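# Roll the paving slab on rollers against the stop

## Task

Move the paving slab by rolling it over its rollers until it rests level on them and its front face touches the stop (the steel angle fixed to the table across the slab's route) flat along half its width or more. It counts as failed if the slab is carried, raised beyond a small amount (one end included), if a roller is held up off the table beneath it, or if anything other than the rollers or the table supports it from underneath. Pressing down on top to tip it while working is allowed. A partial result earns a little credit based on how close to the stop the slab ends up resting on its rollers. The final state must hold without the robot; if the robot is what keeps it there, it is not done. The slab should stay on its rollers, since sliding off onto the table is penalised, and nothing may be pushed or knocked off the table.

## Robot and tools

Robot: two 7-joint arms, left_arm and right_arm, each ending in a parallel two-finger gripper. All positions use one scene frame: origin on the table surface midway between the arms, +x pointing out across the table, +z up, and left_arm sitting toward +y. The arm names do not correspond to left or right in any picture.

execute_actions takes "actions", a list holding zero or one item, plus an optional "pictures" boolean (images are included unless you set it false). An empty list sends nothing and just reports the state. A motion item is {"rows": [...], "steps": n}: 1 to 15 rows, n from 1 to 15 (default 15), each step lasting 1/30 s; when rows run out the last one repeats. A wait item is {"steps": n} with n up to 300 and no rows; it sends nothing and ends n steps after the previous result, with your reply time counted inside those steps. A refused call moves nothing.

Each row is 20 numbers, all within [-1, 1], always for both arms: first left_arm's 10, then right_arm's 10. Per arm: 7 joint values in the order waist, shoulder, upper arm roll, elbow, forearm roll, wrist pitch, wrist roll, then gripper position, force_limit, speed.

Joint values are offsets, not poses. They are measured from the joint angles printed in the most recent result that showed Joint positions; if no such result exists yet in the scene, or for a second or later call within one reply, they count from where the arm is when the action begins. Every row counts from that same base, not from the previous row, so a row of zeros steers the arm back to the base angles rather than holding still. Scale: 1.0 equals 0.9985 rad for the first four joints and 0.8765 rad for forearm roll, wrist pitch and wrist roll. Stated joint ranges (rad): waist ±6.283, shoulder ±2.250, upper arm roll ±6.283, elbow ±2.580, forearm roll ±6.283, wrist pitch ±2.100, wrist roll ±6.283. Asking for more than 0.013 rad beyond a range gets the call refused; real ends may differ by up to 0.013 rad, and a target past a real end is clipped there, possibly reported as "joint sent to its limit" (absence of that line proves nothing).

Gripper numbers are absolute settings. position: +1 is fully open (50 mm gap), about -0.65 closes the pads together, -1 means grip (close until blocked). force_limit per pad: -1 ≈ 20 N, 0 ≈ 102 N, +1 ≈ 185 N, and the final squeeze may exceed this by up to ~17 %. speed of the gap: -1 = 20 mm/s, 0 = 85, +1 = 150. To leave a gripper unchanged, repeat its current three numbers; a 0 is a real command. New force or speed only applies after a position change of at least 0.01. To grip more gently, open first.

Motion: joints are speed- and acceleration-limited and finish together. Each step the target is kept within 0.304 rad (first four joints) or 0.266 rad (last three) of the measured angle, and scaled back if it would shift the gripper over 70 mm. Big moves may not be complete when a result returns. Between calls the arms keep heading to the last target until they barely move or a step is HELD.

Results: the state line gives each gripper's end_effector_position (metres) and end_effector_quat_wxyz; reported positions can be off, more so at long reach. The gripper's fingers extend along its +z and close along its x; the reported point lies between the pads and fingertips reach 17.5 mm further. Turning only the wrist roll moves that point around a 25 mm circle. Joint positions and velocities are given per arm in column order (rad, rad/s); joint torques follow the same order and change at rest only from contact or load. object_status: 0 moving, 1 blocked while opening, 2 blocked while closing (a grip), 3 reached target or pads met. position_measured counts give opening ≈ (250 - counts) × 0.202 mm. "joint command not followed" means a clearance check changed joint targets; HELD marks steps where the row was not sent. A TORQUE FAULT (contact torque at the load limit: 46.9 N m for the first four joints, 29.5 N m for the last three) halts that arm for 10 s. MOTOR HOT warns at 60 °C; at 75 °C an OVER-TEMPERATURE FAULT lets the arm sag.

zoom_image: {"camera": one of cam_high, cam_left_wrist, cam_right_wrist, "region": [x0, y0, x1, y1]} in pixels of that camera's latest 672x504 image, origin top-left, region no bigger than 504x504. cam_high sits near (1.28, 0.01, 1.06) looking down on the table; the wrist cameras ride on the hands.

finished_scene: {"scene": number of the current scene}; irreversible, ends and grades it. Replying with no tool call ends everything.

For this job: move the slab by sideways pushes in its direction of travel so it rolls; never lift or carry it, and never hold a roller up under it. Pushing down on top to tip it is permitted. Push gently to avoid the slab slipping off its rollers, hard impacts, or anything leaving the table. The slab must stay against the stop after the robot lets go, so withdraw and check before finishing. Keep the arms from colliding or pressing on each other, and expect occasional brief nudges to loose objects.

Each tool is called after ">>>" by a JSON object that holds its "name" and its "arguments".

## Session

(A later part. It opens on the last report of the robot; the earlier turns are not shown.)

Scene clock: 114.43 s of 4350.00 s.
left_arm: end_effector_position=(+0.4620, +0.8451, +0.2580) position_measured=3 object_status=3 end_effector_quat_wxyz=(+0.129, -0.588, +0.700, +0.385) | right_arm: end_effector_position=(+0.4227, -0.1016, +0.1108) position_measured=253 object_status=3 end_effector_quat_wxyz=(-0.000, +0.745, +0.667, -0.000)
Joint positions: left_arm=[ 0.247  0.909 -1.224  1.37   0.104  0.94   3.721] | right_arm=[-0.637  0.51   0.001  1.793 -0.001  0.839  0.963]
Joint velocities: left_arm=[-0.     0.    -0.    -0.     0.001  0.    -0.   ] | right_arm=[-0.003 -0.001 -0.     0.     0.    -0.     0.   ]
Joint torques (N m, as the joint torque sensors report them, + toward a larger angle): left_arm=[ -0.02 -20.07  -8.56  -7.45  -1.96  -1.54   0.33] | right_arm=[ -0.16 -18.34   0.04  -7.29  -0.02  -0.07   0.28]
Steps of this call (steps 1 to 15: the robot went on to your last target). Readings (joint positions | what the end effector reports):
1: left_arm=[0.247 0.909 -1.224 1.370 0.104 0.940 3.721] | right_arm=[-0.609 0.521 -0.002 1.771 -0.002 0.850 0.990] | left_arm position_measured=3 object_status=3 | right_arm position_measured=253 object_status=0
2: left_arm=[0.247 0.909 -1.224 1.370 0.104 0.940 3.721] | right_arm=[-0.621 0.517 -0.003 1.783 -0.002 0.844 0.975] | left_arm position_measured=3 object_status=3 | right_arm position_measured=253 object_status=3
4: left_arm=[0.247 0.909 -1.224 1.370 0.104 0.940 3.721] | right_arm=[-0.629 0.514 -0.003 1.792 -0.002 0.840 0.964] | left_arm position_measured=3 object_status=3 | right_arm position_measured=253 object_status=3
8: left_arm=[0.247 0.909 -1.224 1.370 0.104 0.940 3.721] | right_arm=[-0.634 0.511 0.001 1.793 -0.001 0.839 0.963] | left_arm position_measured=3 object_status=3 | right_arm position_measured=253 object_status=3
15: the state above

>>> {"name": "execute_actions", "arguments": {"actions": []}}

Scene clock: 120.33 s of 4350.00 s.
left_arm: end_effector_position=(+0.4620, +0.8451, +0.2580) position_measured=3 object_status=3 end_effector_quat_wxyz=(+0.129, -0.588, +0.700, +0.385) | right_arm: end_effector_position=(+0.4227, -0.1015, +0.1109) position_measured=253 object_status=3 end_effector_quat_wxyz=(-0.000, +0.745, +0.667, -0.000)
Joint positions: left_arm=[ 0.247  0.909 -1.224  1.37   0.104  0.94   3.721] | right_arm=[-0.637  0.51   0.001  1.793 -0.001  0.839  0.963]
Joint velocities: left_arm=[ 0.    -0.     0.    -0.    -0.     0.    -0.001] | right_arm=[-0.  0.  0. -0. -0.  0. -0.]
Joint torques (N m, as the joint torque sensors report them, + toward a larger angle): left_arm=[  0.16 -19.85  -8.07  -7.55  -1.88  -1.19   0.08] | right_arm=[ -0.04 -18.54   0.31  -7.11  -0.16   0.03   0.06]
Steps of this call (steps 1 to 15: the robot went on to your last target; steps 16 to 90: nothing new was sent; then 2.90 s passed at rest). Readings (joint positions | what the end effector reports):
1: left_arm=[0.247 0.909 -1.224 1.370 0.104 0.940 3.721] | right_arm=[-0.637 0.510 0.001 1.793 -0.001 0.839 0.963] | left_arm position_measured=3 object_status=3 | right_arm position_measured=253 object_status=3
2: left_arm=[0.247 0.909 -1.224 1.370 0.104 0.940 3.721] | right_arm=[-0.637 0.510 0.001 1.793 -0.001 0.839 0.963] | left_arm position_measured=3 object_status=3 | right_arm position_measured=253 object_status=3
4: left_arm=[0.247 0.909 -1.224 1.370 0.104 0.940 3.721] | right_arm=[-0.637 0.510 0.001 1.793 -0.001 0.839 0.963] | left_arm position_measured=3 object_status=3 | right_arm position_measured=253 object_status=3
8: left_arm=[0.247 0.909 -1.224 1.370 0.104 0.940 3.721] | right_arm=[-0.637 0.510 0.001 1.793 -0.001 0.839 0.963] | left_arm position_measured=3 object_status=3 | right_arm position_measured=253 object_status=3
90: the state above
All arms were judged still, so your last target was given up. Only a new action makes them travel on or press farther. Fingers that are still opening or closing keep moving.
camera_calibration (this result's frames):
cam_left_wrist: T_world_to_cam=[[-0.271889, -0.721503, -0.636796, 0.901589], [-0.908203, -0.026412, 0.417695, 0.360172], [-0.318187, 0.691907, -0.64809, -0.103765], [0, 0, 0, 1]] pos_world=[0.539225, 0.731808, 0.356437]
cam_right_wrist: T_world_to_cam=[[0.100713, 0.994791, 0.0157228, 0.0508316], [0.994497, -0.1002, -0.0305996, -0.384632], [-0.0288648, 0.018718, -0.999408, 0.28602], [0, 0, 0, 1]] pos_world=[0.385652, -0.0944605, 0.273282]

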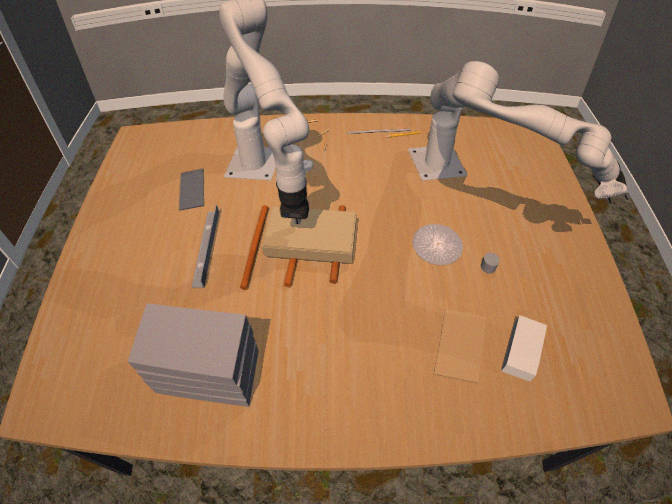

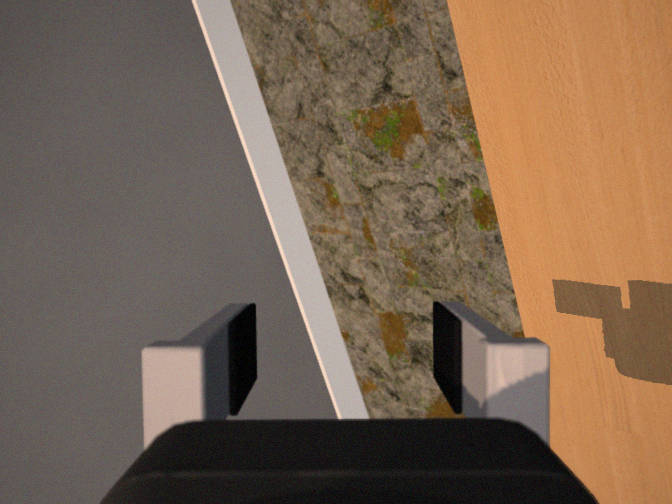

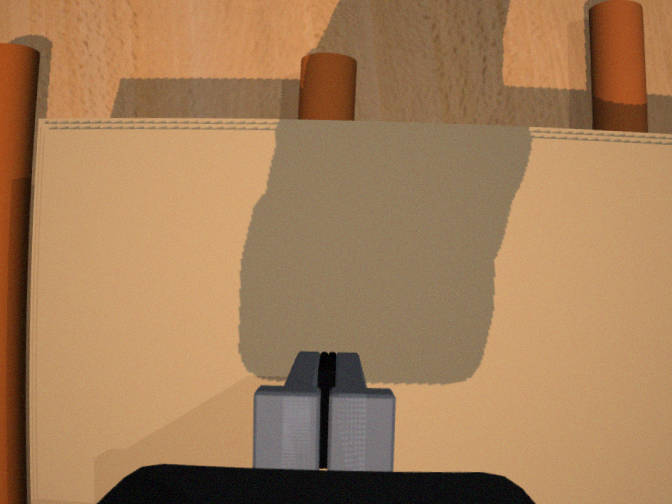

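>>> {"name": "execute_actions", "arguments": {"actions": [{"rows":[[0,0,0,0,0,0,0,1,0,0,0,0.02,0,0.015,0,-0.04,0,-1,0,0.5],[0,0,0,0,0,0,0,1,0,0,0,0.03,0,0.022,0,-0.065,0,-1,0,0.5],[0,0,0,0,0,0,0,1,0,0,0,0.04,0,0.029,0,-0.085,0,-1,0,0.5],[0,0,0,0,0,0,0,1,0,0,0,0.045,0,0.033,0,-0.096,0,-1,0,0.5],[0,0,0,0,0,0,0,1,0,0,0,0.05,0,0.036,0,-0.106,0,-1,0,0.5]],"steps":15}], "pictures": false}}

Scene clock: 123.03 s of 4350.00 s.
left_arm: end_effector_position=(+0.4620, +0.8451, +0.2580) position_measured=3 object_status=3 end_effector_quat_wxyz=(+0.129, -0.588, +0.700, +0.385) | right_arm: end_effector_position=(+0.4244, -0.0986, +0.0843) position_measured=253 object_status=3 end_effector_quat_wxyz=(+0.000, +0.744, +0.668, +0.006)
Joint positions: left_arm=[ 0.247  0.909 -1.224  1.37   0.104  0.94   3.721] | right_arm=[-0.638  0.553 -0.001  1.827 -0.003  0.749  0.963]
Joint velocities: left_arm=[ 0.     0.    -0.001 -0.     0.     0.001 -0.   ] | right_arm=[-0.    -0.     0.002  0.001  0.001  0.     0.   ]
Joint torques (N m, as the joint torque sensors report them, + toward a larger angle): left_arm=[  0.09 -19.97  -8.41  -7.32  -1.89  -1.11   0.18] | right_arm=[  0.99 -12.78   1.06  -5.55   0.73  -1.7    0.34]
Steps of this call (steps 1 to 66: nothing new was sent; steps 67 to 81: all 15 steps of this action). Readings (joint positions | what the end effector reports):
67: left_arm=[0.247 0.909 -1.224 1.370 0.104 0.940 3.721] | right_arm=[-0.637 0.511 0.001 1.794 -0.001 0.837 0.963] | left_arm position_measured=3 object_status=3 | right_arm position_measured=253 object_status=3
68: left_arm=[0.247 0.909 -1.224 1.370 0.104 0.940 3.721] | right_arm=[-0.637 0.518 0.001 1.797 -0.001 0.828 0.963] | left_arm position_measured=3 object_status=3 | right_arm position_measured=253 object_status=3
70: left_arm=[0.247 0.909 -1.224 1.370 0.104 0.940 3.721] | right_arm=[-0.637 0.539 0.001 1.812 -0.001 0.791 0.963] | left_arm position_measured=3 object_status=3 | right_arm position_measured=253 object_status=3
74: left_arm=[0.247 0.909 -1.224 1.370 0.104 0.940 3.721] | right_arm=[-0.637 0.553 -0.000 1.827 -0.002 0.751 0.963] | left_arm position_measured=3 object_status=3 | right_arm position_measured=253 object_status=3
81: the state above

>>> {"name": "execute_actions", "arguments": {"actions": [{"rows":[[0,0,0,0,0,0,0,1,0,0,0.005,0.005,0,0.006,0,-0.005,0,-1,0,0.5],[0,0,0,0,0,0,0,1,0,0,0.010,0.003,0,0.010,0,-0.007,0,-1,0,0.5],[0,0,0,0,0,0,0,1,0,0,0.015,0.001,0,0.015,0,-0.010,0,-1,0,0.5],[0,0,0,0,0,0,0,1,0,0,0.020,-0.001,0,0.019,0,-0.012,0,-1,0,0.5],[0,0,0,0,0,0,0,1,0,0,0.026,-0.003,0,0.023,0,-0.015,0,-1,0,0.5],[0,0,0,0,0,0,0,1,0,0,0.031,-0.005,0,0.028,0,-0.017,0,-1,0,0.5],[0,0,0,0,0,0,0,1,0,0,0.036,-0.007,0,0.032,0,-0.019,0,-1,0,0.5],[0,0,0,0,0,0,0,1,0,0,0.041,-0.009,0,0.036,0,-0.022,0,-1,0,0.5],[0,0,0,0,0,0,0,1,0,0,0.046,-0.011,0,0.041,0,-0.024,0,-1,0,0.5],[0,0,0,0,0,0,0,1,0,0,0.051,-0.013,0,0.045,0,-0.027,0,-1,0,0.5],[0,0,0,0,0,0,0,1,0,0,0.057,-0.015,0,0.049,0,-0.029,0,-1,0,0.5],[0,0,0,0,0,0,0,1,0,0,0.062,-0.017,0,0.054,0,-0.031,0,-1,0,0.5],[0,0,0,0,0,0,0,1,0,0,0.067,-0.018,0,0.058,0,-0.034,0,-1,0,0.5],[0,0,0,0,0,0,0,1,0,0,0.072,-0.020,0,0.062,0,-0.0365,0,-1,0,0.5]],"steps":15}]}}

Scene clock: 126.90 s of 4350.00 s.
left_arm: end_effector_position=(+0.4620, +0.8451, +0.2580) position_measured=3 object_status=3 end_effector_quat_wxyz=(+0.129, -0.588, +0.700, +0.385) | right_arm: end_effector_position=(+0.4206, -0.1301, +0.0841) position_measured=253 object_status=3 end_effector_quat_wxyz=(-0.001, +0.766, +0.643, +0.006)
Joint positions: left_arm=[ 0.247  0.909 -1.224  1.37   0.104  0.94   3.721] | right_arm=[-0.572  0.525 -0.002  1.883 -0.004  0.723  0.963]
Joint velocities: left_arm=[ 0.     0.     0.    -0.    -0.     0.     0.001] | right_arm=[ 0.097 -0.043  0.018  0.095  0.013 -0.038  0.002]
Joint torques (N m, as the joint torque sensors report them, + toward a larger angle): left_arm=[  0.4  -19.96  -8.62  -7.55  -1.89  -1.18  -0.05] | right_arm=[ 0.75 -9.17  0.57 -4.96  0.53 -2.38  0.08]
Steps of this call (steps 1 to 15: the robot went on to your last target; steps 16 to 90: nothing new was sent; then 0.37 s passed at rest; steps 91 to 105: all 15 steps of this action). Readings (joint positions | what the end effector reports):
91: left_arm=[0.247 0.909 -1.224 1.370 0.104 0.940 3.721] | right_arm=[-0.637 0.552 -0.001 1.828 -0.003 0.749 0.963] | left_arm position_measured=3 object_status=3 | right_arm position_measured=253 object_status=3
92: left_arm=[0.247 0.909 -1.224 1.370 0.104 0.940 3.721] | right_arm=[-0.635 0.551 -0.003 1.830 -0.004 0.747 0.963] | left_arm position_measured=3 object_status=3 | right_arm position_measured=253 object_status=3
94: left_arm=[0.247 0.909 -1.224 1.370 0.104 0.940 3.721] | right_arm=[-0.627 0.548 -0.004 1.837 -0.005 0.743 0.963] | left_arm position_measured=3 object_status=3 | right_arm position_measured=253 object_status=3
98: left_arm=[0.247 0.909 -1.224 1.370 0.104 0.940 3.721] | right_arm=[-0.607 0.540 -0.003 1.853 -0.004 0.736 0.963] | left_arm position_measured=3 object_status=3 | right_arm position_measured=253 object_status=3
105: the state above
camera_calibration (this result's frames):
cam_left_wrist: T_world_to_cam=[[-0.271894, -0.721497, -0.636801, 0.90159], [-0.908204, -0.0264077, 0.417694, 0.360172], [-0.318182, 0.691914, -0.648087, -0.103773], [0, 0, 0, 1]] pos_world=[0.539228, 0.731808, 0.356438]
cam_right_wrist: T_world_to_cam=[[0.164677, 0.986037, 0.0247455, 0.0511139], [0.986161, -0.164107, -0.0235589, -0.391659], [-0.019169, 0.0282827, -0.999416, 0.256901], [0, 0, 0, 1]] pos_world=[0.382746, -0.12194, 0.246259]

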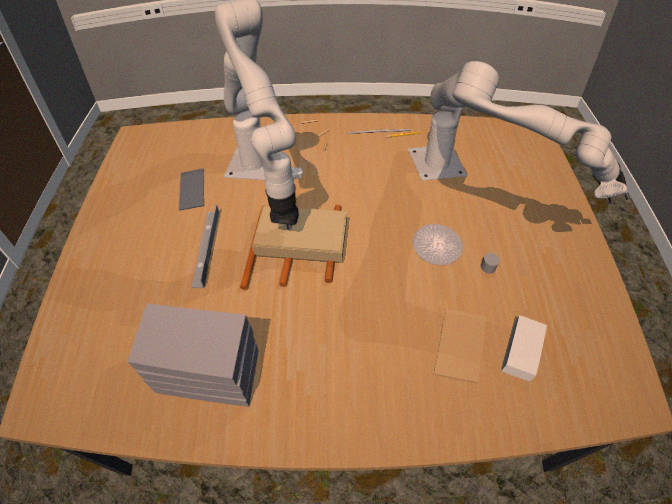

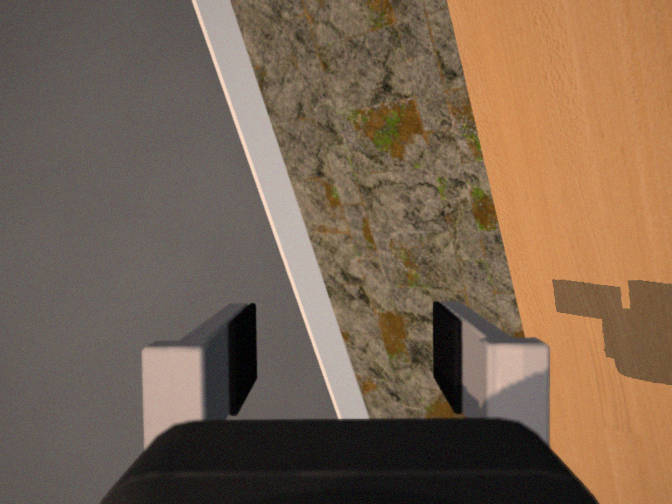

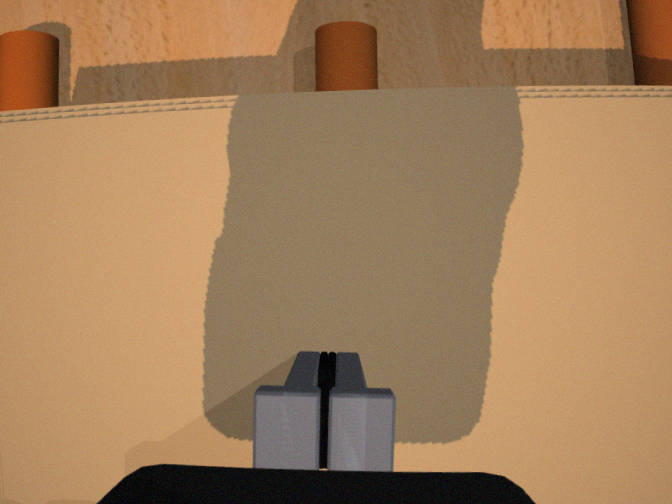

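>>> {"name": "execute_actions", "arguments": {"actions": [{"rows":[[0,0,0,0,0,0,0,1,0,0,0.011,0.006,0,0.010,0,-0.009,0.012,-1,0,0.5],[0,0,0,0,0,0,0,1,0,0,0.017,0.004,0,0.013,0,-0.012,0.024,-1,0,0.5],[0,0,0,0,0,0,0,1,0,0,0.022,0.002,0,0.017,0,-0.014,0.036,-1,0,0.5],[0,0,0,0,0,0,0,1,0,0,0.028,0,0,0.021,0,-0.016,0.048,-1,0,0.5],[0,0,0,0,0,0,0,1,0,0,0.033,-0.002,0,0.024,0,-0.018,0.060,-1,0,0.5],[0,0,0,0,0,0,0,1,0,0,0.039,-0.004,0,0.028,0,-0.021,0.072,-1,0,0.5],[0,0,0,0,0,0,0,1,0,0,0.044,-0.006,0,0.032,0,-0.023,0.084,-1,0,0.5],[0,0,0,0,0,0,0,1,0,0,0.049,-0.008,0,0.035,0,-0.025,0.096,-1,0,0.5],[0,0,0,0,0,0,0,1,0,0,0.055,-0.010,0,0.039,0,-0.027,0.108,-1,0,0.5],[0,0,0,0,0,0,0,1,0,0,0.060,-0.012,0,0.043,0,-0.030,0.120,-1,0,0.5],[0,0,0,0,0,0,0,1,0,0,0.066,-0.014,0,0.046,0,-0.032,0.132,-1,0,0.5],[0,0,0,0,0,0,0,1,0,0,0.071,-0.016,0,0.050,0,-0.034,0.144,-1,0,0.5],[0,0,0,0,0,0,0,1,0,0,0.077,-0.018,0,0.054,0,-0.037,0.156,-1,0,0.5],[0,0,0,0,0,0,0,1,0,0,0.082,-0.020,0,0.057,0,-0.039,0.168,-1,0,0.5]],"steps":15}]}}

Scene clock: 134.00 s of 4350.00 s.
left_arm: end_effector_position=(+0.4620, +0.8451, +0.2580) position_measured=3 object_status=3 end_effector_quat_wxyz=(+0.129, -0.588, +0.700, +0.385) | right_arm: end_effector_position=(+0.4162, -0.1663, +0.0842) position_measured=253 object_status=3 end_effector_quat_wxyz=(-0.001, +0.745, +0.666, +0.007)
Joint positions: left_arm=[ 0.247  0.909 -1.224  1.37   0.104  0.94   3.721] | right_arm=[-0.497  0.499 -0.004  1.936 -0.006  0.695  1.101]
Joint velocities: left_arm=[ 0.     0.     0.    -0.001  0.001 -0.002 -0.001] | right_arm=[ 0.105 -0.038  0.021  0.084  0.017 -0.037  0.257]
Joint torques (N m, as the joint torque sensors report them, + toward a larger angle): left_arm=[  0.12 -19.77  -8.29  -7.42  -2.15  -1.24   0.17] | right_arm=[ 0.19 -9.66  1.19 -5.99  0.52 -2.99  0.09]
Steps of this call (steps 1 to 15: the robot went on to your last target; steps 16 to 90: nothing new was sent; then 3.60 s passed at rest; steps 91 to 105: all 15 steps of this action). Readings (joint positions | what the end effector reports):
91: left_arm=[0.247 0.909 -1.224 1.370 0.104 0.940 3.721] | right_arm=[-0.566 0.523 -0.003 1.887 -0.005 0.720 0.964] | left_arm position_measured=3 object_status=3 | right_arm position_measured=253 object_status=3
92: left_arm=[0.247 0.909 -1.224 1.370 0.104 0.940 3.721] | right_arm=[-0.563 0.522 -0.005 1.889 -0.006 0.718 0.970] | left_arm position_measured=3 object_status=3 | right_arm position_measured=253 object_status=3
94: left_arm=[0.247 0.909 -1.224 1.370 0.104 0.940 3.721] | right_arm=[-0.555 0.519 -0.006 1.895 -0.007 0.715 0.987] | left_arm position_measured=3 object_status=3 | right_arm position_measured=253 object_status=3
98: left_arm=[0.247 0.909 -1.224 1.370 0.104 0.940 3.721] | right_arm=[-0.534 0.512 -0.005 1.910 -0.006 0.709 1.028] | left_arm position_measured=3 object_status=3 | right_arm position_measured=253 object_status=3
105: the state above
camera_calibration (this result's frames):
cam_left_wrist: T_world_to_cam=[[-0.271896, -0.721494, -0.636803, 0.90159], [-0.908204, -0.0264055, 0.417694, 0.360172], [-0.318179, 0.691917, -0.648085, -0.103777], [0, 0, 0, 1]] pos_world=[0.539229, 0.731808, 0.356438]
cam_right_wrist: T_world_to_cam=[[0.10259, 0.994384, 0.0260039, 0.114605], [0.994536, -0.102029, -0.0220831, -0.3865], [-0.019306, 0.0281273, -0.999418, 0.257946], [0, 0, 0, 1]] pos_world=[0.377611, -0.160651, 0.246281]

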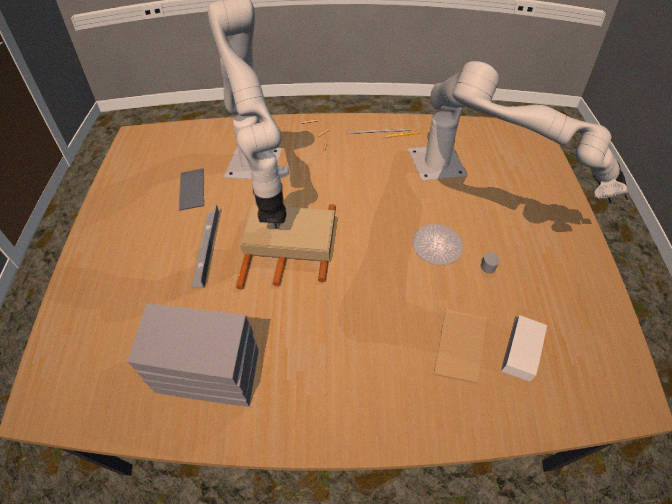

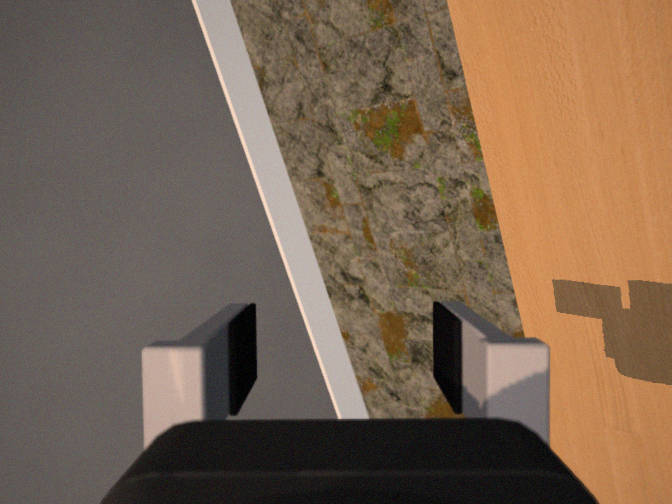

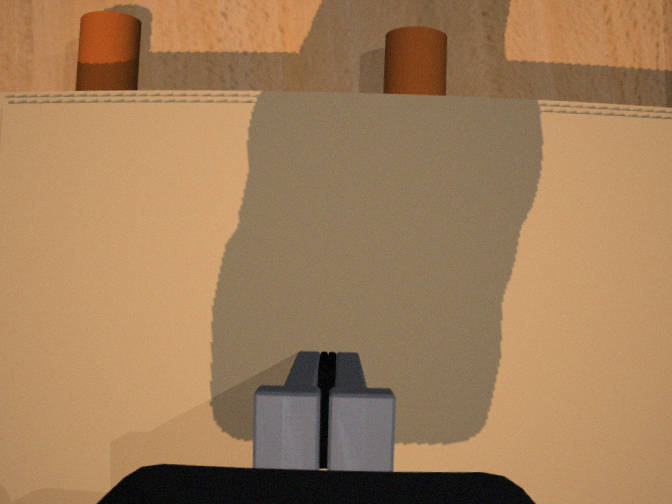

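>>> {"name": "execute_actions", "arguments": {"actions": [{"rows":[[0,0,0,0,0,0,0,1,0,0,0.013,0.005,0,0.007,0,-0.009,0.017,-1,0,0.5],[0,0,0,0,0,0,0,1,0,0,0.019,0.003,0,0.010,0,-0.010,0.024,-1,0,0.5],[0,0,0,0,0,0,0,1,0,0,0.025,0.002,0,0.013,0,-0.012,0.031,-1,0,0.5],[0,0,0,0,0,0,0,1,0,0,0.031,0,0,0.016,0,-0.014,0.037,-1,0,0.5],[0,0,0,0,0,0,0,1,0,0,0.037,-0.001,0,0.019,0,-0.016,0.044,-1,0,0.5],[0,0,0,0,0,0,0,1,0,0,0.043,-0.003,0,0.022,0,-0.017,0.051,-1,0,0.5],[0,0,0,0,0,0,0,1,0,0,0.049,-0.004,0,0.025,0,-0.019,0.058,-1,0,0.5],[0,0,0,0,0,0,0,1,0,0,0.055,-0.006,0,0.028,0,-0.021,0.065,-1,0,0.5],[0,0,0,0,0,0,0,1,0,0,0.061,-0.007,0,0.031,0,-0.022,0.072,-1,0,0.5],[0,0,0,0,0,0,0,1,0,0,0.067,-0.008,0,0.034,0,-0.024,0.079,-1,0,0.5],[0,0,0,0,0,0,0,1,0,0,0.073,-0.010,0,0.037,0,-0.026,0.085,-1,0,0.5],[0,0,0,0,0,0,0,1,0,0,0.079,-0.011,0,0.040,0,-0.028,0.092,-1,0,0.5],[0,0,0,0,0,0,0,1,0,0,0.085,-0.013,0,0.043,0,-0.029,0.099,-1,0,0.5],[0,0,0,0,0,0,0,1,0,0,0.091,-0.014,0,0.0455,0,-0.031,0.106,-1,0,0.5]],"steps":15}]}}

Scene clock: 139.83 s of 4350.00 s.
left_arm: end_effector_position=(+0.4620, +0.8451, +0.2580) position_measured=3 object_status=3 end_effector_quat_wxyz=(+0.129, -0.588, +0.700, +0.385) | right_arm: end_effector_position=(+0.4121, -0.2022, +0.0842) position_measured=253 object_status=3 end_effector_quat_wxyz=(-0.001, +0.744, +0.668, +0.007)
Joint positions: left_arm=[ 0.247  0.909 -1.224  1.37   0.104  0.94   3.721] | right_arm=[-0.413  0.477 -0.006  1.978 -0.008  0.675  1.188]
Joint velocities: left_arm=[-0.     0.     0.     0.001  0.     0.     0.   ] | right_arm=[ 0.122 -0.031  0.017  0.067  0.013 -0.023  0.152]
Joint torques (N m, as the joint torque sensors report them, + toward a larger angle): left_arm=[  0.22 -19.6   -8.64  -7.38  -2.19  -1.24   0.12] | right_arm=[ 0.74 -8.79  0.95 -5.9   0.53 -3.18  0.13]
Steps of this call (steps 1 to 15: the robot went on to your last target; steps 16 to 90: nothing new was sent; then 2.33 s passed at rest; steps 91 to 105: all 15 steps of this action). Readings (joint positions | what the end effector reports):
91: left_arm=[0.247 0.909 -1.224 1.370 0.104 0.940 3.721] | right_arm=[-0.490 0.497 -0.005 1.940 -0.006 0.693 1.111] | left_arm position_measured=3 object_status=3 | right_arm position_measured=253 object_status=3
92: left_arm=[0.247 0.909 -1.224 1.370 0.104 0.940 3.721] | right_arm=[-0.486 0.496 -0.006 1.941 -0.008 0.692 1.114] | left_arm position_measured=3 object_status=3 | right_arm position_measured=253 object_status=3
94: left_arm=[0.247 0.909 -1.224 1.370 0.104 0.940 3.721] | right_arm=[-0.477 0.494 -0.008 1.946 -0.009 0.689 1.123] | left_arm position_measured=3 object_status=3 | right_arm position_measured=253 object_status=3
98: left_arm=[0.247 0.909 -1.224 1.370 0.104 0.940 3.721] | right_arm=[-0.454 0.488 -0.006 1.958 -0.008 0.685 1.147] | left_arm position_measured=3 object_status=3 | right_arm position_measured=253 object_status=3
105: the state above
camera_calibration (this result's frames):
cam_left_wrist: T_world_to_cam=[[-0.271899, -0.721492, -0.636805, 0.901591], [-0.908204, -0.0264033, 0.417693, 0.360172], [-0.318176, 0.69192, -0.648083, -0.103781], [0, 0, 0, 1]] pos_world=[0.539231, 0.731808, 0.356438]
cam_right_wrist: T_world_to_cam=[[0.0991095, 0.994726, 0.0264163, 0.152194], [0.994879, -0.098526, -0.0225469, -0.385526], [-0.0198253, 0.0285157, -0.999397, 0.259144], [0, 0, 0, 1]] pos_world=[0.373606, -0.196766, 0.246275]

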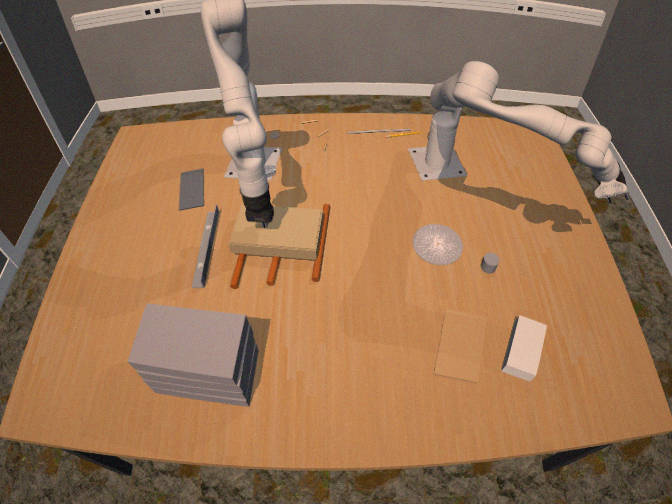

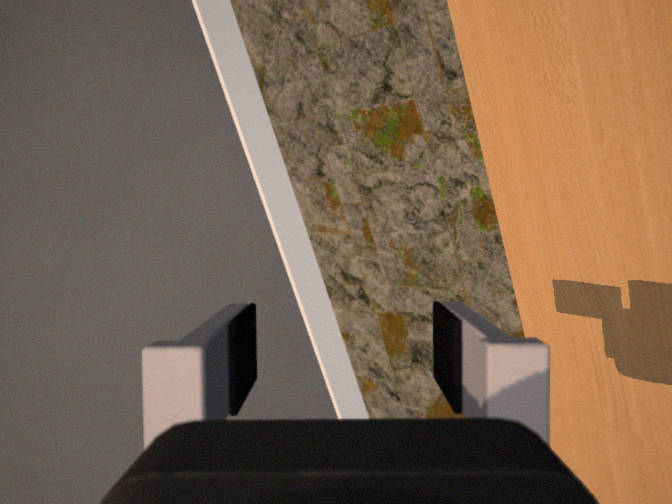

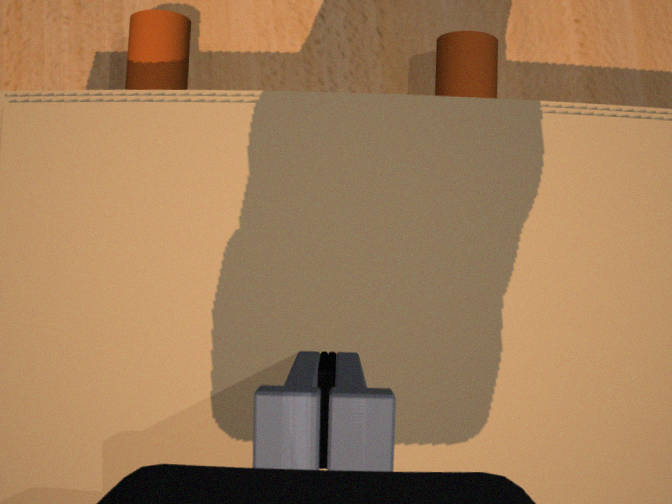

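>>> {"name": "execute_actions", "arguments": {"actions": [{"rows":[[0,0,0,0,0,0,0,1,0,0,0.013,0.007,0,0.006,0,-0.009,0.014,-1,0,0.5],[0,0,0,0,0,0,0,1,0,0,0.019,0.006,0,0.008,0,-0.010,0.021,-1,0,0.5],[0,0,0,0,0,0,0,1,0,0,0.025,0.004,0,0.011,0,-0.012,0.028,-1,0,0.5],[0,0,0,0,0,0,0,1,0,0,0.031,0.003,0,0.013,0,-0.013,0.034,-1,0,0.5],[0,0,0,0,0,0,0,1,0,0,0.037,0.002,0,0.015,0,-0.014,0.041,-1,0,0.5],[0,0,0,0,0,0,0,1,0,0,0.043,0.001,0,0.017,0,-0.016,0.048,-1,0,0.5],[0,0,0,0,0,0,0,1,0,0,0.049,0,0,0.019,0,-0.017,0.055,-1,0,0.5],[0,0,0,0,0,0,0,1,0,0,0.055,-0.001,0,0.022,0,-0.018,0.062,-1,0,0.5],[0,0,0,0,0,0,0,1,0,0,0.061,-0.002,0,0.024,0,-0.020,0.069,-1,0,0.5],[0,0,0,0,0,0,0,1,0,0,0.067,-0.003,0,0.026,0,-0.021,0.076,-1,0,0.5],[0,0,0,0,0,0,0,1,0,0,0.073,-0.005,0,0.028,0,-0.022,0.083,-1,0,0.5],[0,0,0,0,0,0,0,1,0,0,0.079,-0.006,0,0.031,0,-0.023,0.090,-1,0,0.5],[0,0,0,0,0,0,0,1,0,0,0.085,-0.007,0,0.033,0,-0.025,0.096,-1,0,0.5],[0,0,0,0,0,0,0,1,0,0,0.091,-0.008,0,0.035,0,-0.026,0.103,-1,0,0.5]],"steps":15}]}}

>>> {"name": "execute_actions", "arguments": {"actions": [{"steps":10}]}}

Scene clock: 144.23 s of 4350.00 s.
left_arm: end_effector_position=(+0.4620, +0.8451, +0.2580) position_measured=3 object_status=3 end_effector_quat_wxyz=(+0.129, -0.588, +0.700, +0.385) | right_arm: end_effector_position=(+0.4079, -0.2361, +0.0841) position_measured=253 object_status=3 end_effector_quat_wxyz=(-0.001, +0.744, +0.668, +0.007)
Joint positions: left_arm=[ 0.247  0.909 -1.224  1.37   0.104  0.94   3.721] | right_arm=[-0.329  0.461 -0.007  2.011 -0.009  0.66   1.273]
Joint velocities: left_arm=[ 0.     0.     0.    -0.001 -0.    -0.002 -0.   ] | right_arm=[ 0.122 -0.023  0.02   0.051  0.015 -0.021  0.146]
Joint torques (N m, as the joint torque sensors report them, + toward a larger angle): left_arm=[  0.19 -19.98  -8.51  -7.58  -1.95  -1.27   0.05] | right_arm=[ 0.7  -7.9   0.79 -5.79  0.43 -3.49  0.06]
Steps of this call (steps 1 to 15: the robot went on to your last target; steps 16 to 90: nothing new was sent; then 0.90 s passed at rest; steps 91 to 105: all 15 steps of this action). Readings (joint positions | what the end effector reports):
91: left_arm=[0.247 0.909 -1.224 1.370 0.104 0.940 3.721] | right_arm=[-0.406 0.476 -0.006 1.981 -0.008 0.674 1.195] | left_arm position_measured=3 object_status=3 | right_arm position_measured=253 object_status=3
92: left_arm=[0.247 0.909 -1.224 1.370 0.104 0.940 3.721] | right_arm=[-0.402 0.475 -0.008 1.982 -0.009 0.673 1.198] | left_arm position_measured=3 object_status=3 | right_arm position_measured=253 object_status=3
94: left_arm=[0.247 0.909 -1.224 1.370 0.104 0.940 3.721] | right_arm=[-0.393 0.473 -0.009 1.986 -0.011 0.670 1.208] | left_arm position_measured=3 object_status=3 | right_arm position_measured=253 object_status=3
98: left_arm=[0.247 0.909 -1.224 1.370 0.104 0.940 3.721] | right_arm=[-0.370 0.469 -0.008 1.995 -0.010 0.667 1.231] | left_arm position_measured=3 object_status=3 | right_arm position_measured=253 object_status=3
105: the state above
camera_calibration (this result's frames):
cam_left_wrist: T_world_to_cam=[[-0.271901, -0.721489, -0.636808, 0.901591], [-0.908205, -0.0264011, 0.417693, 0.360172], [-0.318173, 0.691923, -0.648081, -0.103785], [0, 0, 0, 1]] pos_world=[0.539232, 0.731808, 0.356438]
cam_right_wrist: T_world_to_cam=[[0.09828, 0.994797, 0.0268166, 0.186705], [0.994964, -0.0976917, -0.0224334, -0.38454], [-0.0196969, 0.0288863, -0.999389, 0.260047], [0, 0, 0, 1]] pos_world=[0.369376, -0.230812, 0.246255]

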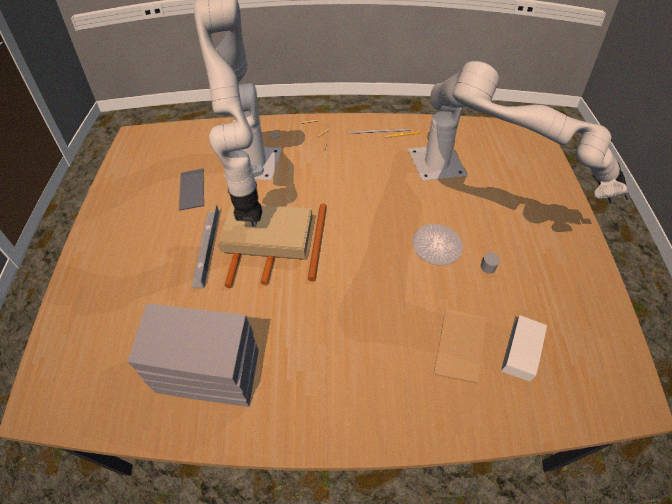

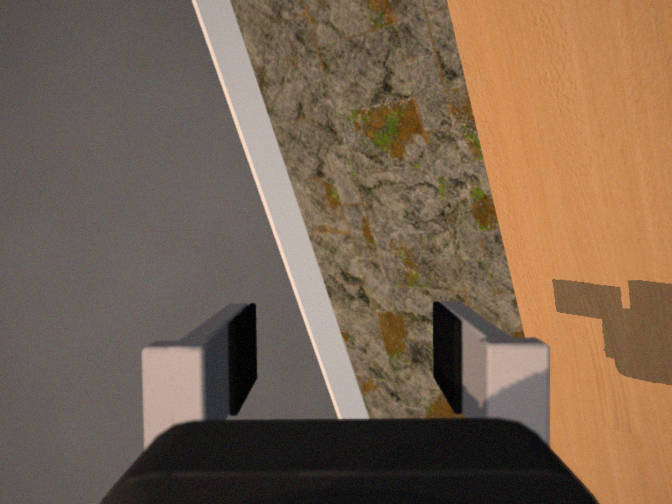

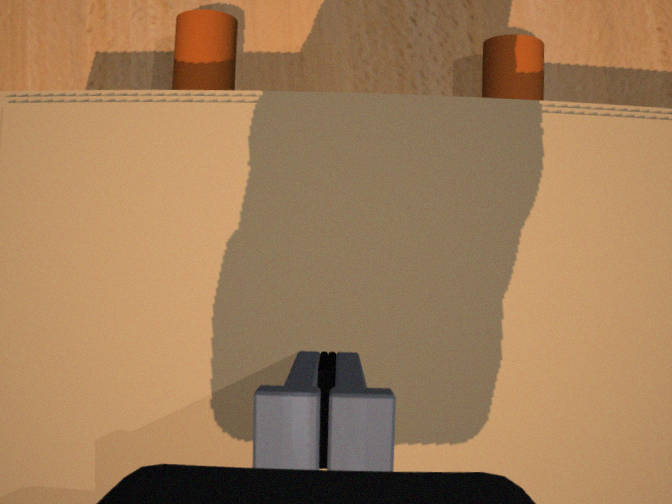

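Scene clock: 144.57 s of 4350.00 s.
left_arm: end_effector_position=(+0.4620, +0.8451, +0.2580) position_measured=3 object_status=3 end_effector_quat_wxyz=(+0.129, -0.588, +0.700, +0.385) | right_arm: end_effector_position=(+0.4077, -0.2385, +0.0842) position_measured=253 object_status=3 end_effector_quat_wxyz=(-0.001, +0.744, +0.668, +0.007)
Joint positions: left_arm=[ 0.247  0.909 -1.224  1.37   0.104  0.94   3.721] | right_arm=[-0.323  0.46  -0.007  2.013 -0.009  0.659  1.278]
Joint velocities: left_arm=[ 0.    -0.    -0.    -0.001 -0.    -0.001  0.001] | right_arm=[ 0.002 -0.     0.     0.    -0.     0.    -0.   ]
Joint torques (N m, as the joint torque sensors report them, + toward a larger angle): left_arm=[ -0.1  -19.83  -8.53  -7.67  -1.95  -1.16   0.18] | right_arm=[ 0.68 -7.76  0.69 -5.75  0.42 -3.4   0.1 ]
Steps of this call (steps 1 to 10: the robot went on to your last target). Readings (joint positions | what the end effector reports):
1: left_arm=[0.247 0.909 -1.224 1.370 0.104 0.940 3.721] | right_arm=[-0.326 0.460 -0.006 2.012 -0.008 0.659 1.277] | left_arm position_measured=3 object_status=3 | right_arm position_measured=253 object_status=3
2: left_arm=[0.247 0.909 -1.224 1.370 0.104 0.940 3.721] | right_arm=[-0.325 0.460 -0.005 2.012 -0.007 0.659 1.278] | left_arm position_measured=3 object_status=3 | right_arm position_measured=253 object_status=3
4: left_arm=[0.247 0.909 -1.224 1.370 0.104 0.940 3.721] | right_arm=[-0.324 0.460 -0.005 2.013 -0.008 0.659 1.279] | left_arm position_measured=3 object_status=3 | right_arm position_measured=253 object_status=3
8: left_arm=[0.247 0.909 -1.224 1.370 0.104 0.940 3.721] | right_arm=[-0.323 0.460 -0.007 2.013 -0.009 0.659 1.278] | left_arm position_measured=3 object_status=3 | right_arm position_measured=253 object_status=3
10: the state above
camera_calibration (this result's frames):
cam_left_wrist: T_world_to_cam=[[-0.271901, -0.721489, -0.636808, 0.901591], [-0.908205, -0.0264013, 0.417693, 0.360173], [-0.318173, 0.691923, -0.648081, -0.103785], [0, 0, 0, 1]] pos_world=[0.539232, 0.731808, 0.356438]
cam_right_wrist: T_world_to_cam=[[0.0986258, 0.994765, 0.0267679, 0.188927], [0.994935, -0.0980456, -0.0221863, -0.384616], [-0.0194457, 0.0288205, -0.999395, 0.260014], [0, 0, 0, 1]] pos_world=[0.369091, -0.233142, 0.246267]

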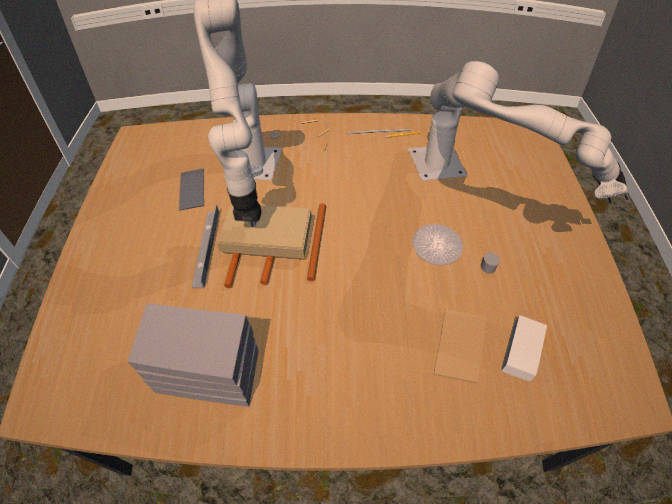

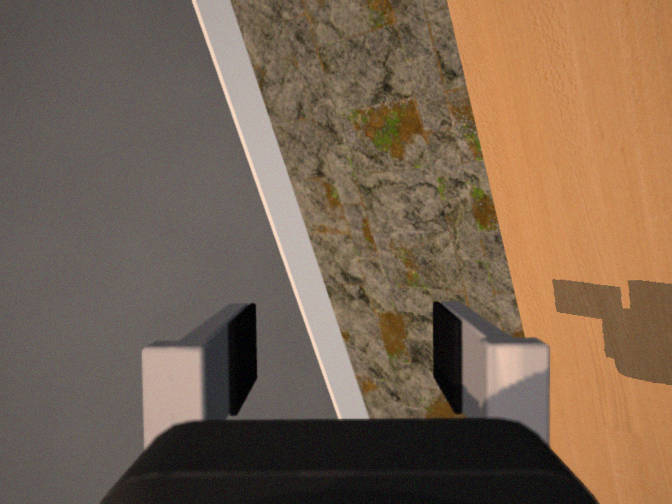

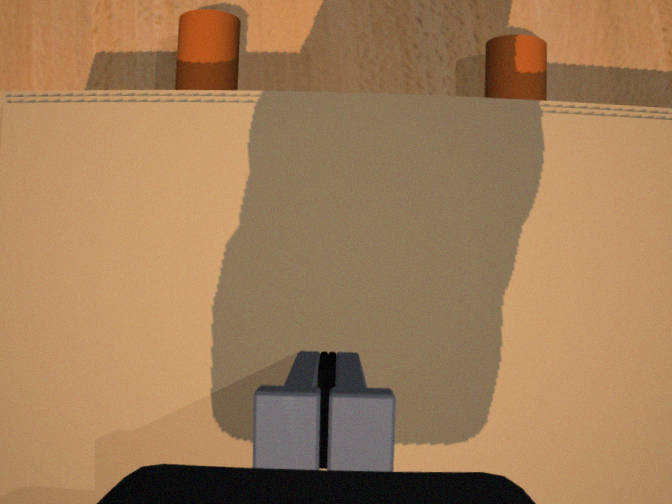

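>>> {"name": "zoom_image", "arguments": {"camera": "cam_high", "region": [170, 190, 340, 300]}}

Region (170, 190, 340, 300) of cam_high's 672x504 image, scaled by 2.965, with more detail than that image has; it fills the top 326 rows of this view, and the rest is white.

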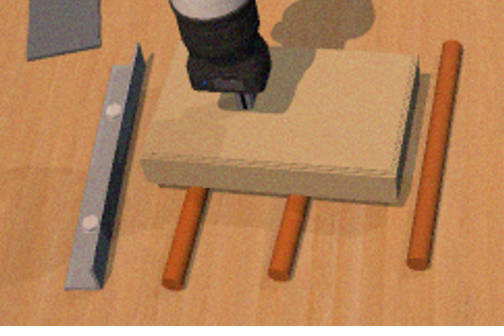

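>>> {"name": "execute_actions", "arguments": {"actions": [{"rows":[[0,0,0,0,0,0,0,1,0,0,0.005,0.009,0,0.001,0,-0.008,0.005,-1,0,0.5],[0,0,0,0,0,0,0,1,0,0,0.010,0.008,0,0.002,0,-0.009,0.011,-1,0,0.5],[0,0,0,0,0,0,0,1,0,0,0.015,0.008,0,0.003,0,-0.010,0.017,-1,0,0.5],[0,0,0,0,0,0,0,1,0,0,0.020,0.007,0,0.005,0,-0.010,0.022,-1,0,0.5],[0,0,0,0,0,0,0,1,0,0,0.025,0.006,0,0.006,0,-0.011,0.028,-1,0,0.5],[0,0,0,0,0,0,0,1,0,0,0.030,0.006,0,0.007,0,-0.012,0.034,-1,0,0.5],[0,0,0,0,0,0,0,1,0,0,0.035,0.005,0,0.008,0,-0.013,0.039,-1,0,0.5],[0,0,0,0,0,0,0,1,0,0,0.040,0.004,0,0.010,0,-0.014,0.045,-1,0,0.5],[0,0,0,0,0,0,0,1,0,0,0.045,0.004,0,0.011,0,-0.014,0.050,-1,0,0.5],[0,0,0,0,0,0,0,1,0,0,0.050,0.003,0,0.012,0,-0.015,0.056,-1,0,0.5]],"steps":15}]}}

Scene clock: 150.03 s of 4350.00 s.
left_arm: end_effector_position=(+0.4620, +0.8451, +0.2580) position_measured=3 object_status=3 end_effector_quat_wxyz=(+0.129, -0.588, +0.700, +0.385) | right_arm: end_effector_position=(+0.4056, -0.2575, +0.0842) position_measured=253 object_status=3 end_effector_quat_wxyz=(-0.001, +0.744, +0.668, +0.007)
Joint positions: left_arm=[ 0.247  0.909 -1.224  1.37   0.104  0.94   3.721] | right_arm=[-0.275  0.453 -0.007  2.025 -0.01   0.653  1.328]
Joint velocities: left_arm=[-0.    -0.     0.     0.     0.     0.001 -0.001] | right_arm=[ 0.009 -0.    -0.015  0.    -0.012 -0.005 -0.   ]
Joint torques (N m, as the joint torque sensors report them, + toward a larger angle): left_arm=[  0.47 -20.11  -8.53  -7.3   -1.87  -1.42   0.06] | right_arm=[-0.07 -7.87  0.8  -6.36  0.27 -3.81  0.09]
Steps of this call (steps 1 to 15: the robot went on to your last target; steps 16 to 90: nothing new was sent; then 1.97 s passed at rest; steps 91 to 105: all 15 steps of this action). Readings (joint positions | what the end effector reports):
91: left_arm=[0.247 0.909 -1.224 1.370 0.104 0.940 3.721] | right_arm=[-0.322 0.460 -0.007 2.013 -0.009 0.658 1.279] | left_arm position_measured=3 object_status=3 | right_arm position_measured=253 object_status=3
92: left_arm=[0.247 0.909 -1.224 1.370 0.104 0.940 3.721] | right_arm=[-0.319 0.459 -0.009 2.013 -0.010 0.658 1.281] | left_arm position_measured=3 object_status=3 | right_arm position_measured=253 object_status=3
94: left_arm=[0.247 0.909 -1.224 1.370 0.104 0.940 3.721] | right_arm=[-0.312 0.458 -0.010 2.015 -0.012 0.657 1.289] | left_arm position_measured=3 object_status=3 | right_arm position_measured=253 object_status=3
98: left_arm=[0.247 0.909 -1.224 1.370 0.104 0.940 3.721] | right_arm=[-0.293 0.456 -0.009 2.020 -0.011 0.655 1.309] | left_arm position_measured=3 object_status=3 | right_arm position_measured=253 object_status=3
105: the state above
camera_calibration (this result's frames):
cam_left_wrist: T_world_to_cam=[[-0.271903, -0.721486, -0.63681, 0.901592], [-0.908205, -0.0263991, 0.417692, 0.360173], [-0.31817, 0.691926, -0.648079, -0.103789], [0, 0, 0, 1]] pos_world=[0.539234, 0.731808, 0.356438]
cam_right_wrist: T_world_to_cam=[[0.0984313, 0.994793, 0.026434, 0.208223], [0.994953, -0.097858, -0.0221734, -0.384414], [-0.0194712, 0.0284832, -0.999405, 0.260449], [0, 0, 0, 1]] pos_world=[0.36705, -0.252175, 0.246266]

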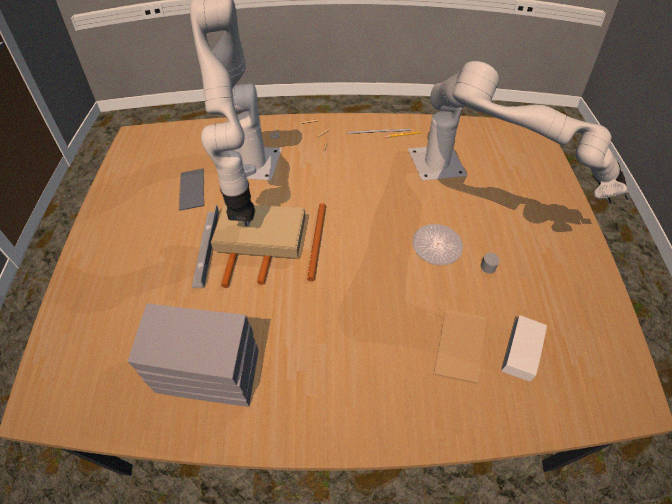

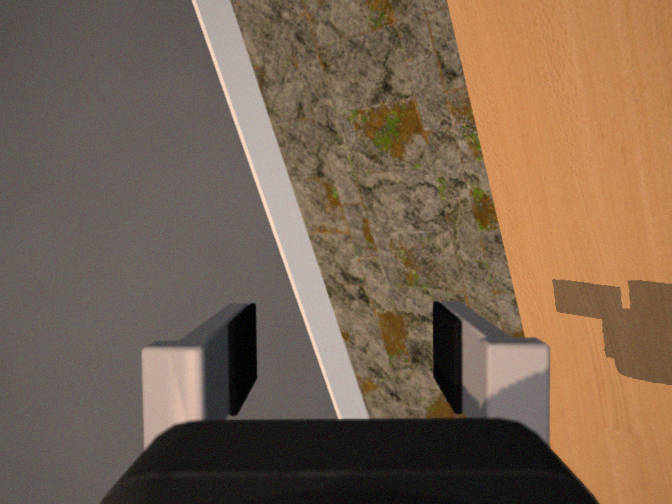

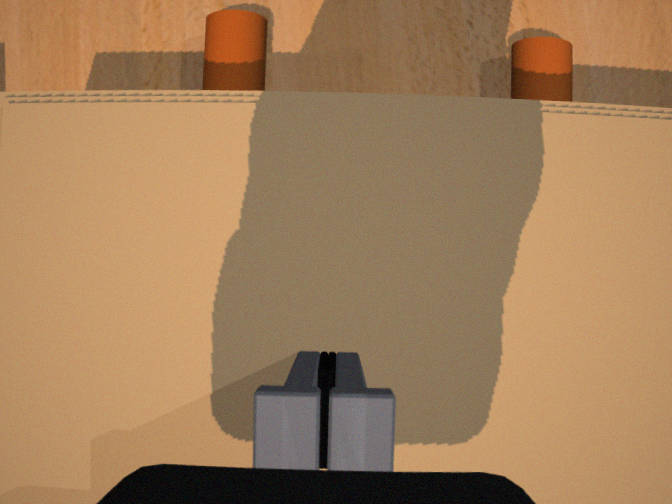

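>>> {"name": "execute_actions", "arguments": {"actions": [{"rows":[[0,0,0,0,0,0,0,1,0,0,0,-0.065,0,-0.058,0,0.151,0,-1,0,0.5]],"steps":12}], "pictures": false}}

Scene clock: 156.53 s of 4350.00 s.
left_arm: end_effector_position=(+0.4620, +0.8452, +0.2580) position_measured=3 object_status=3 end_effector_quat_wxyz=(+0.129, -0.588, +0.700, +0.385) | right_arm: end_effector_position=(+0.4061, -0.2573, +0.1206) position_measured=253 object_status=3 end_effector_quat_wxyz=(-0.004, +0.744, +0.668, +0.002)
Joint positions: left_arm=[ 0.247  0.909 -1.224  1.37   0.104  0.94   3.721] | right_arm=[-0.275  0.39  -0.007  1.967 -0.01   0.785  1.328]
Joint velocities: left_arm=[ 0.    -0.    -0.     0.     0.001 -0.     0.   ] | right_arm=[ 0.001 -0.011 -0.001 -0.002 -0.     0.001  0.   ]
Joint torques (N m, as the joint torque sensors report them, + toward a larger angle): left_arm=[  0.12 -20.18  -8.36  -7.39  -1.93  -1.36   0.18] | right_arm=[  0.01 -15.32   0.08  -6.92  -0.18  -0.08   0.14]
Steps of this call (steps 1 to 15: the robot went on to your last target; steps 16 to 90: nothing new was sent; then 3.10 s passed at rest; steps 91 to 102: all 12 steps of this action). Readings (joint positions | what the end effector reports):
91: left_arm=[0.247 0.909 -1.224 1.370 0.104 0.940 3.721] | right_arm=[-0.274 0.452 -0.008 2.025 -0.010 0.654 1.327] | left_arm position_measured=3 object_status=3 | right_arm position_measured=253 object_status=3
92: left_arm=[0.247 0.909 -1.224 1.370 0.104 0.940 3.721] | right_arm=[-0.274 0.448 -0.008 2.021 -0.010 0.660 1.328] | left_arm position_measured=3 object_status=3 | right_arm position_measured=253 object_status=3
94: left_arm=[0.247 0.909 -1.224 1.370 0.104 0.940 3.721] | right_arm=[-0.275 0.421 -0.007 2.000 -0.009 0.707 1.328] | left_arm position_measured=3 object_status=3 | right_arm position_measured=253 object_status=3
98: left_arm=[0.247 0.909 -1.224 1.370 0.104 0.940 3.721] | right_arm=[-0.275 0.391 -0.007 1.968 -0.010 0.783 1.328] | left_arm position_measured=3 object_status=3 | right_arm position_measured=253 object_status=3
102: the state above


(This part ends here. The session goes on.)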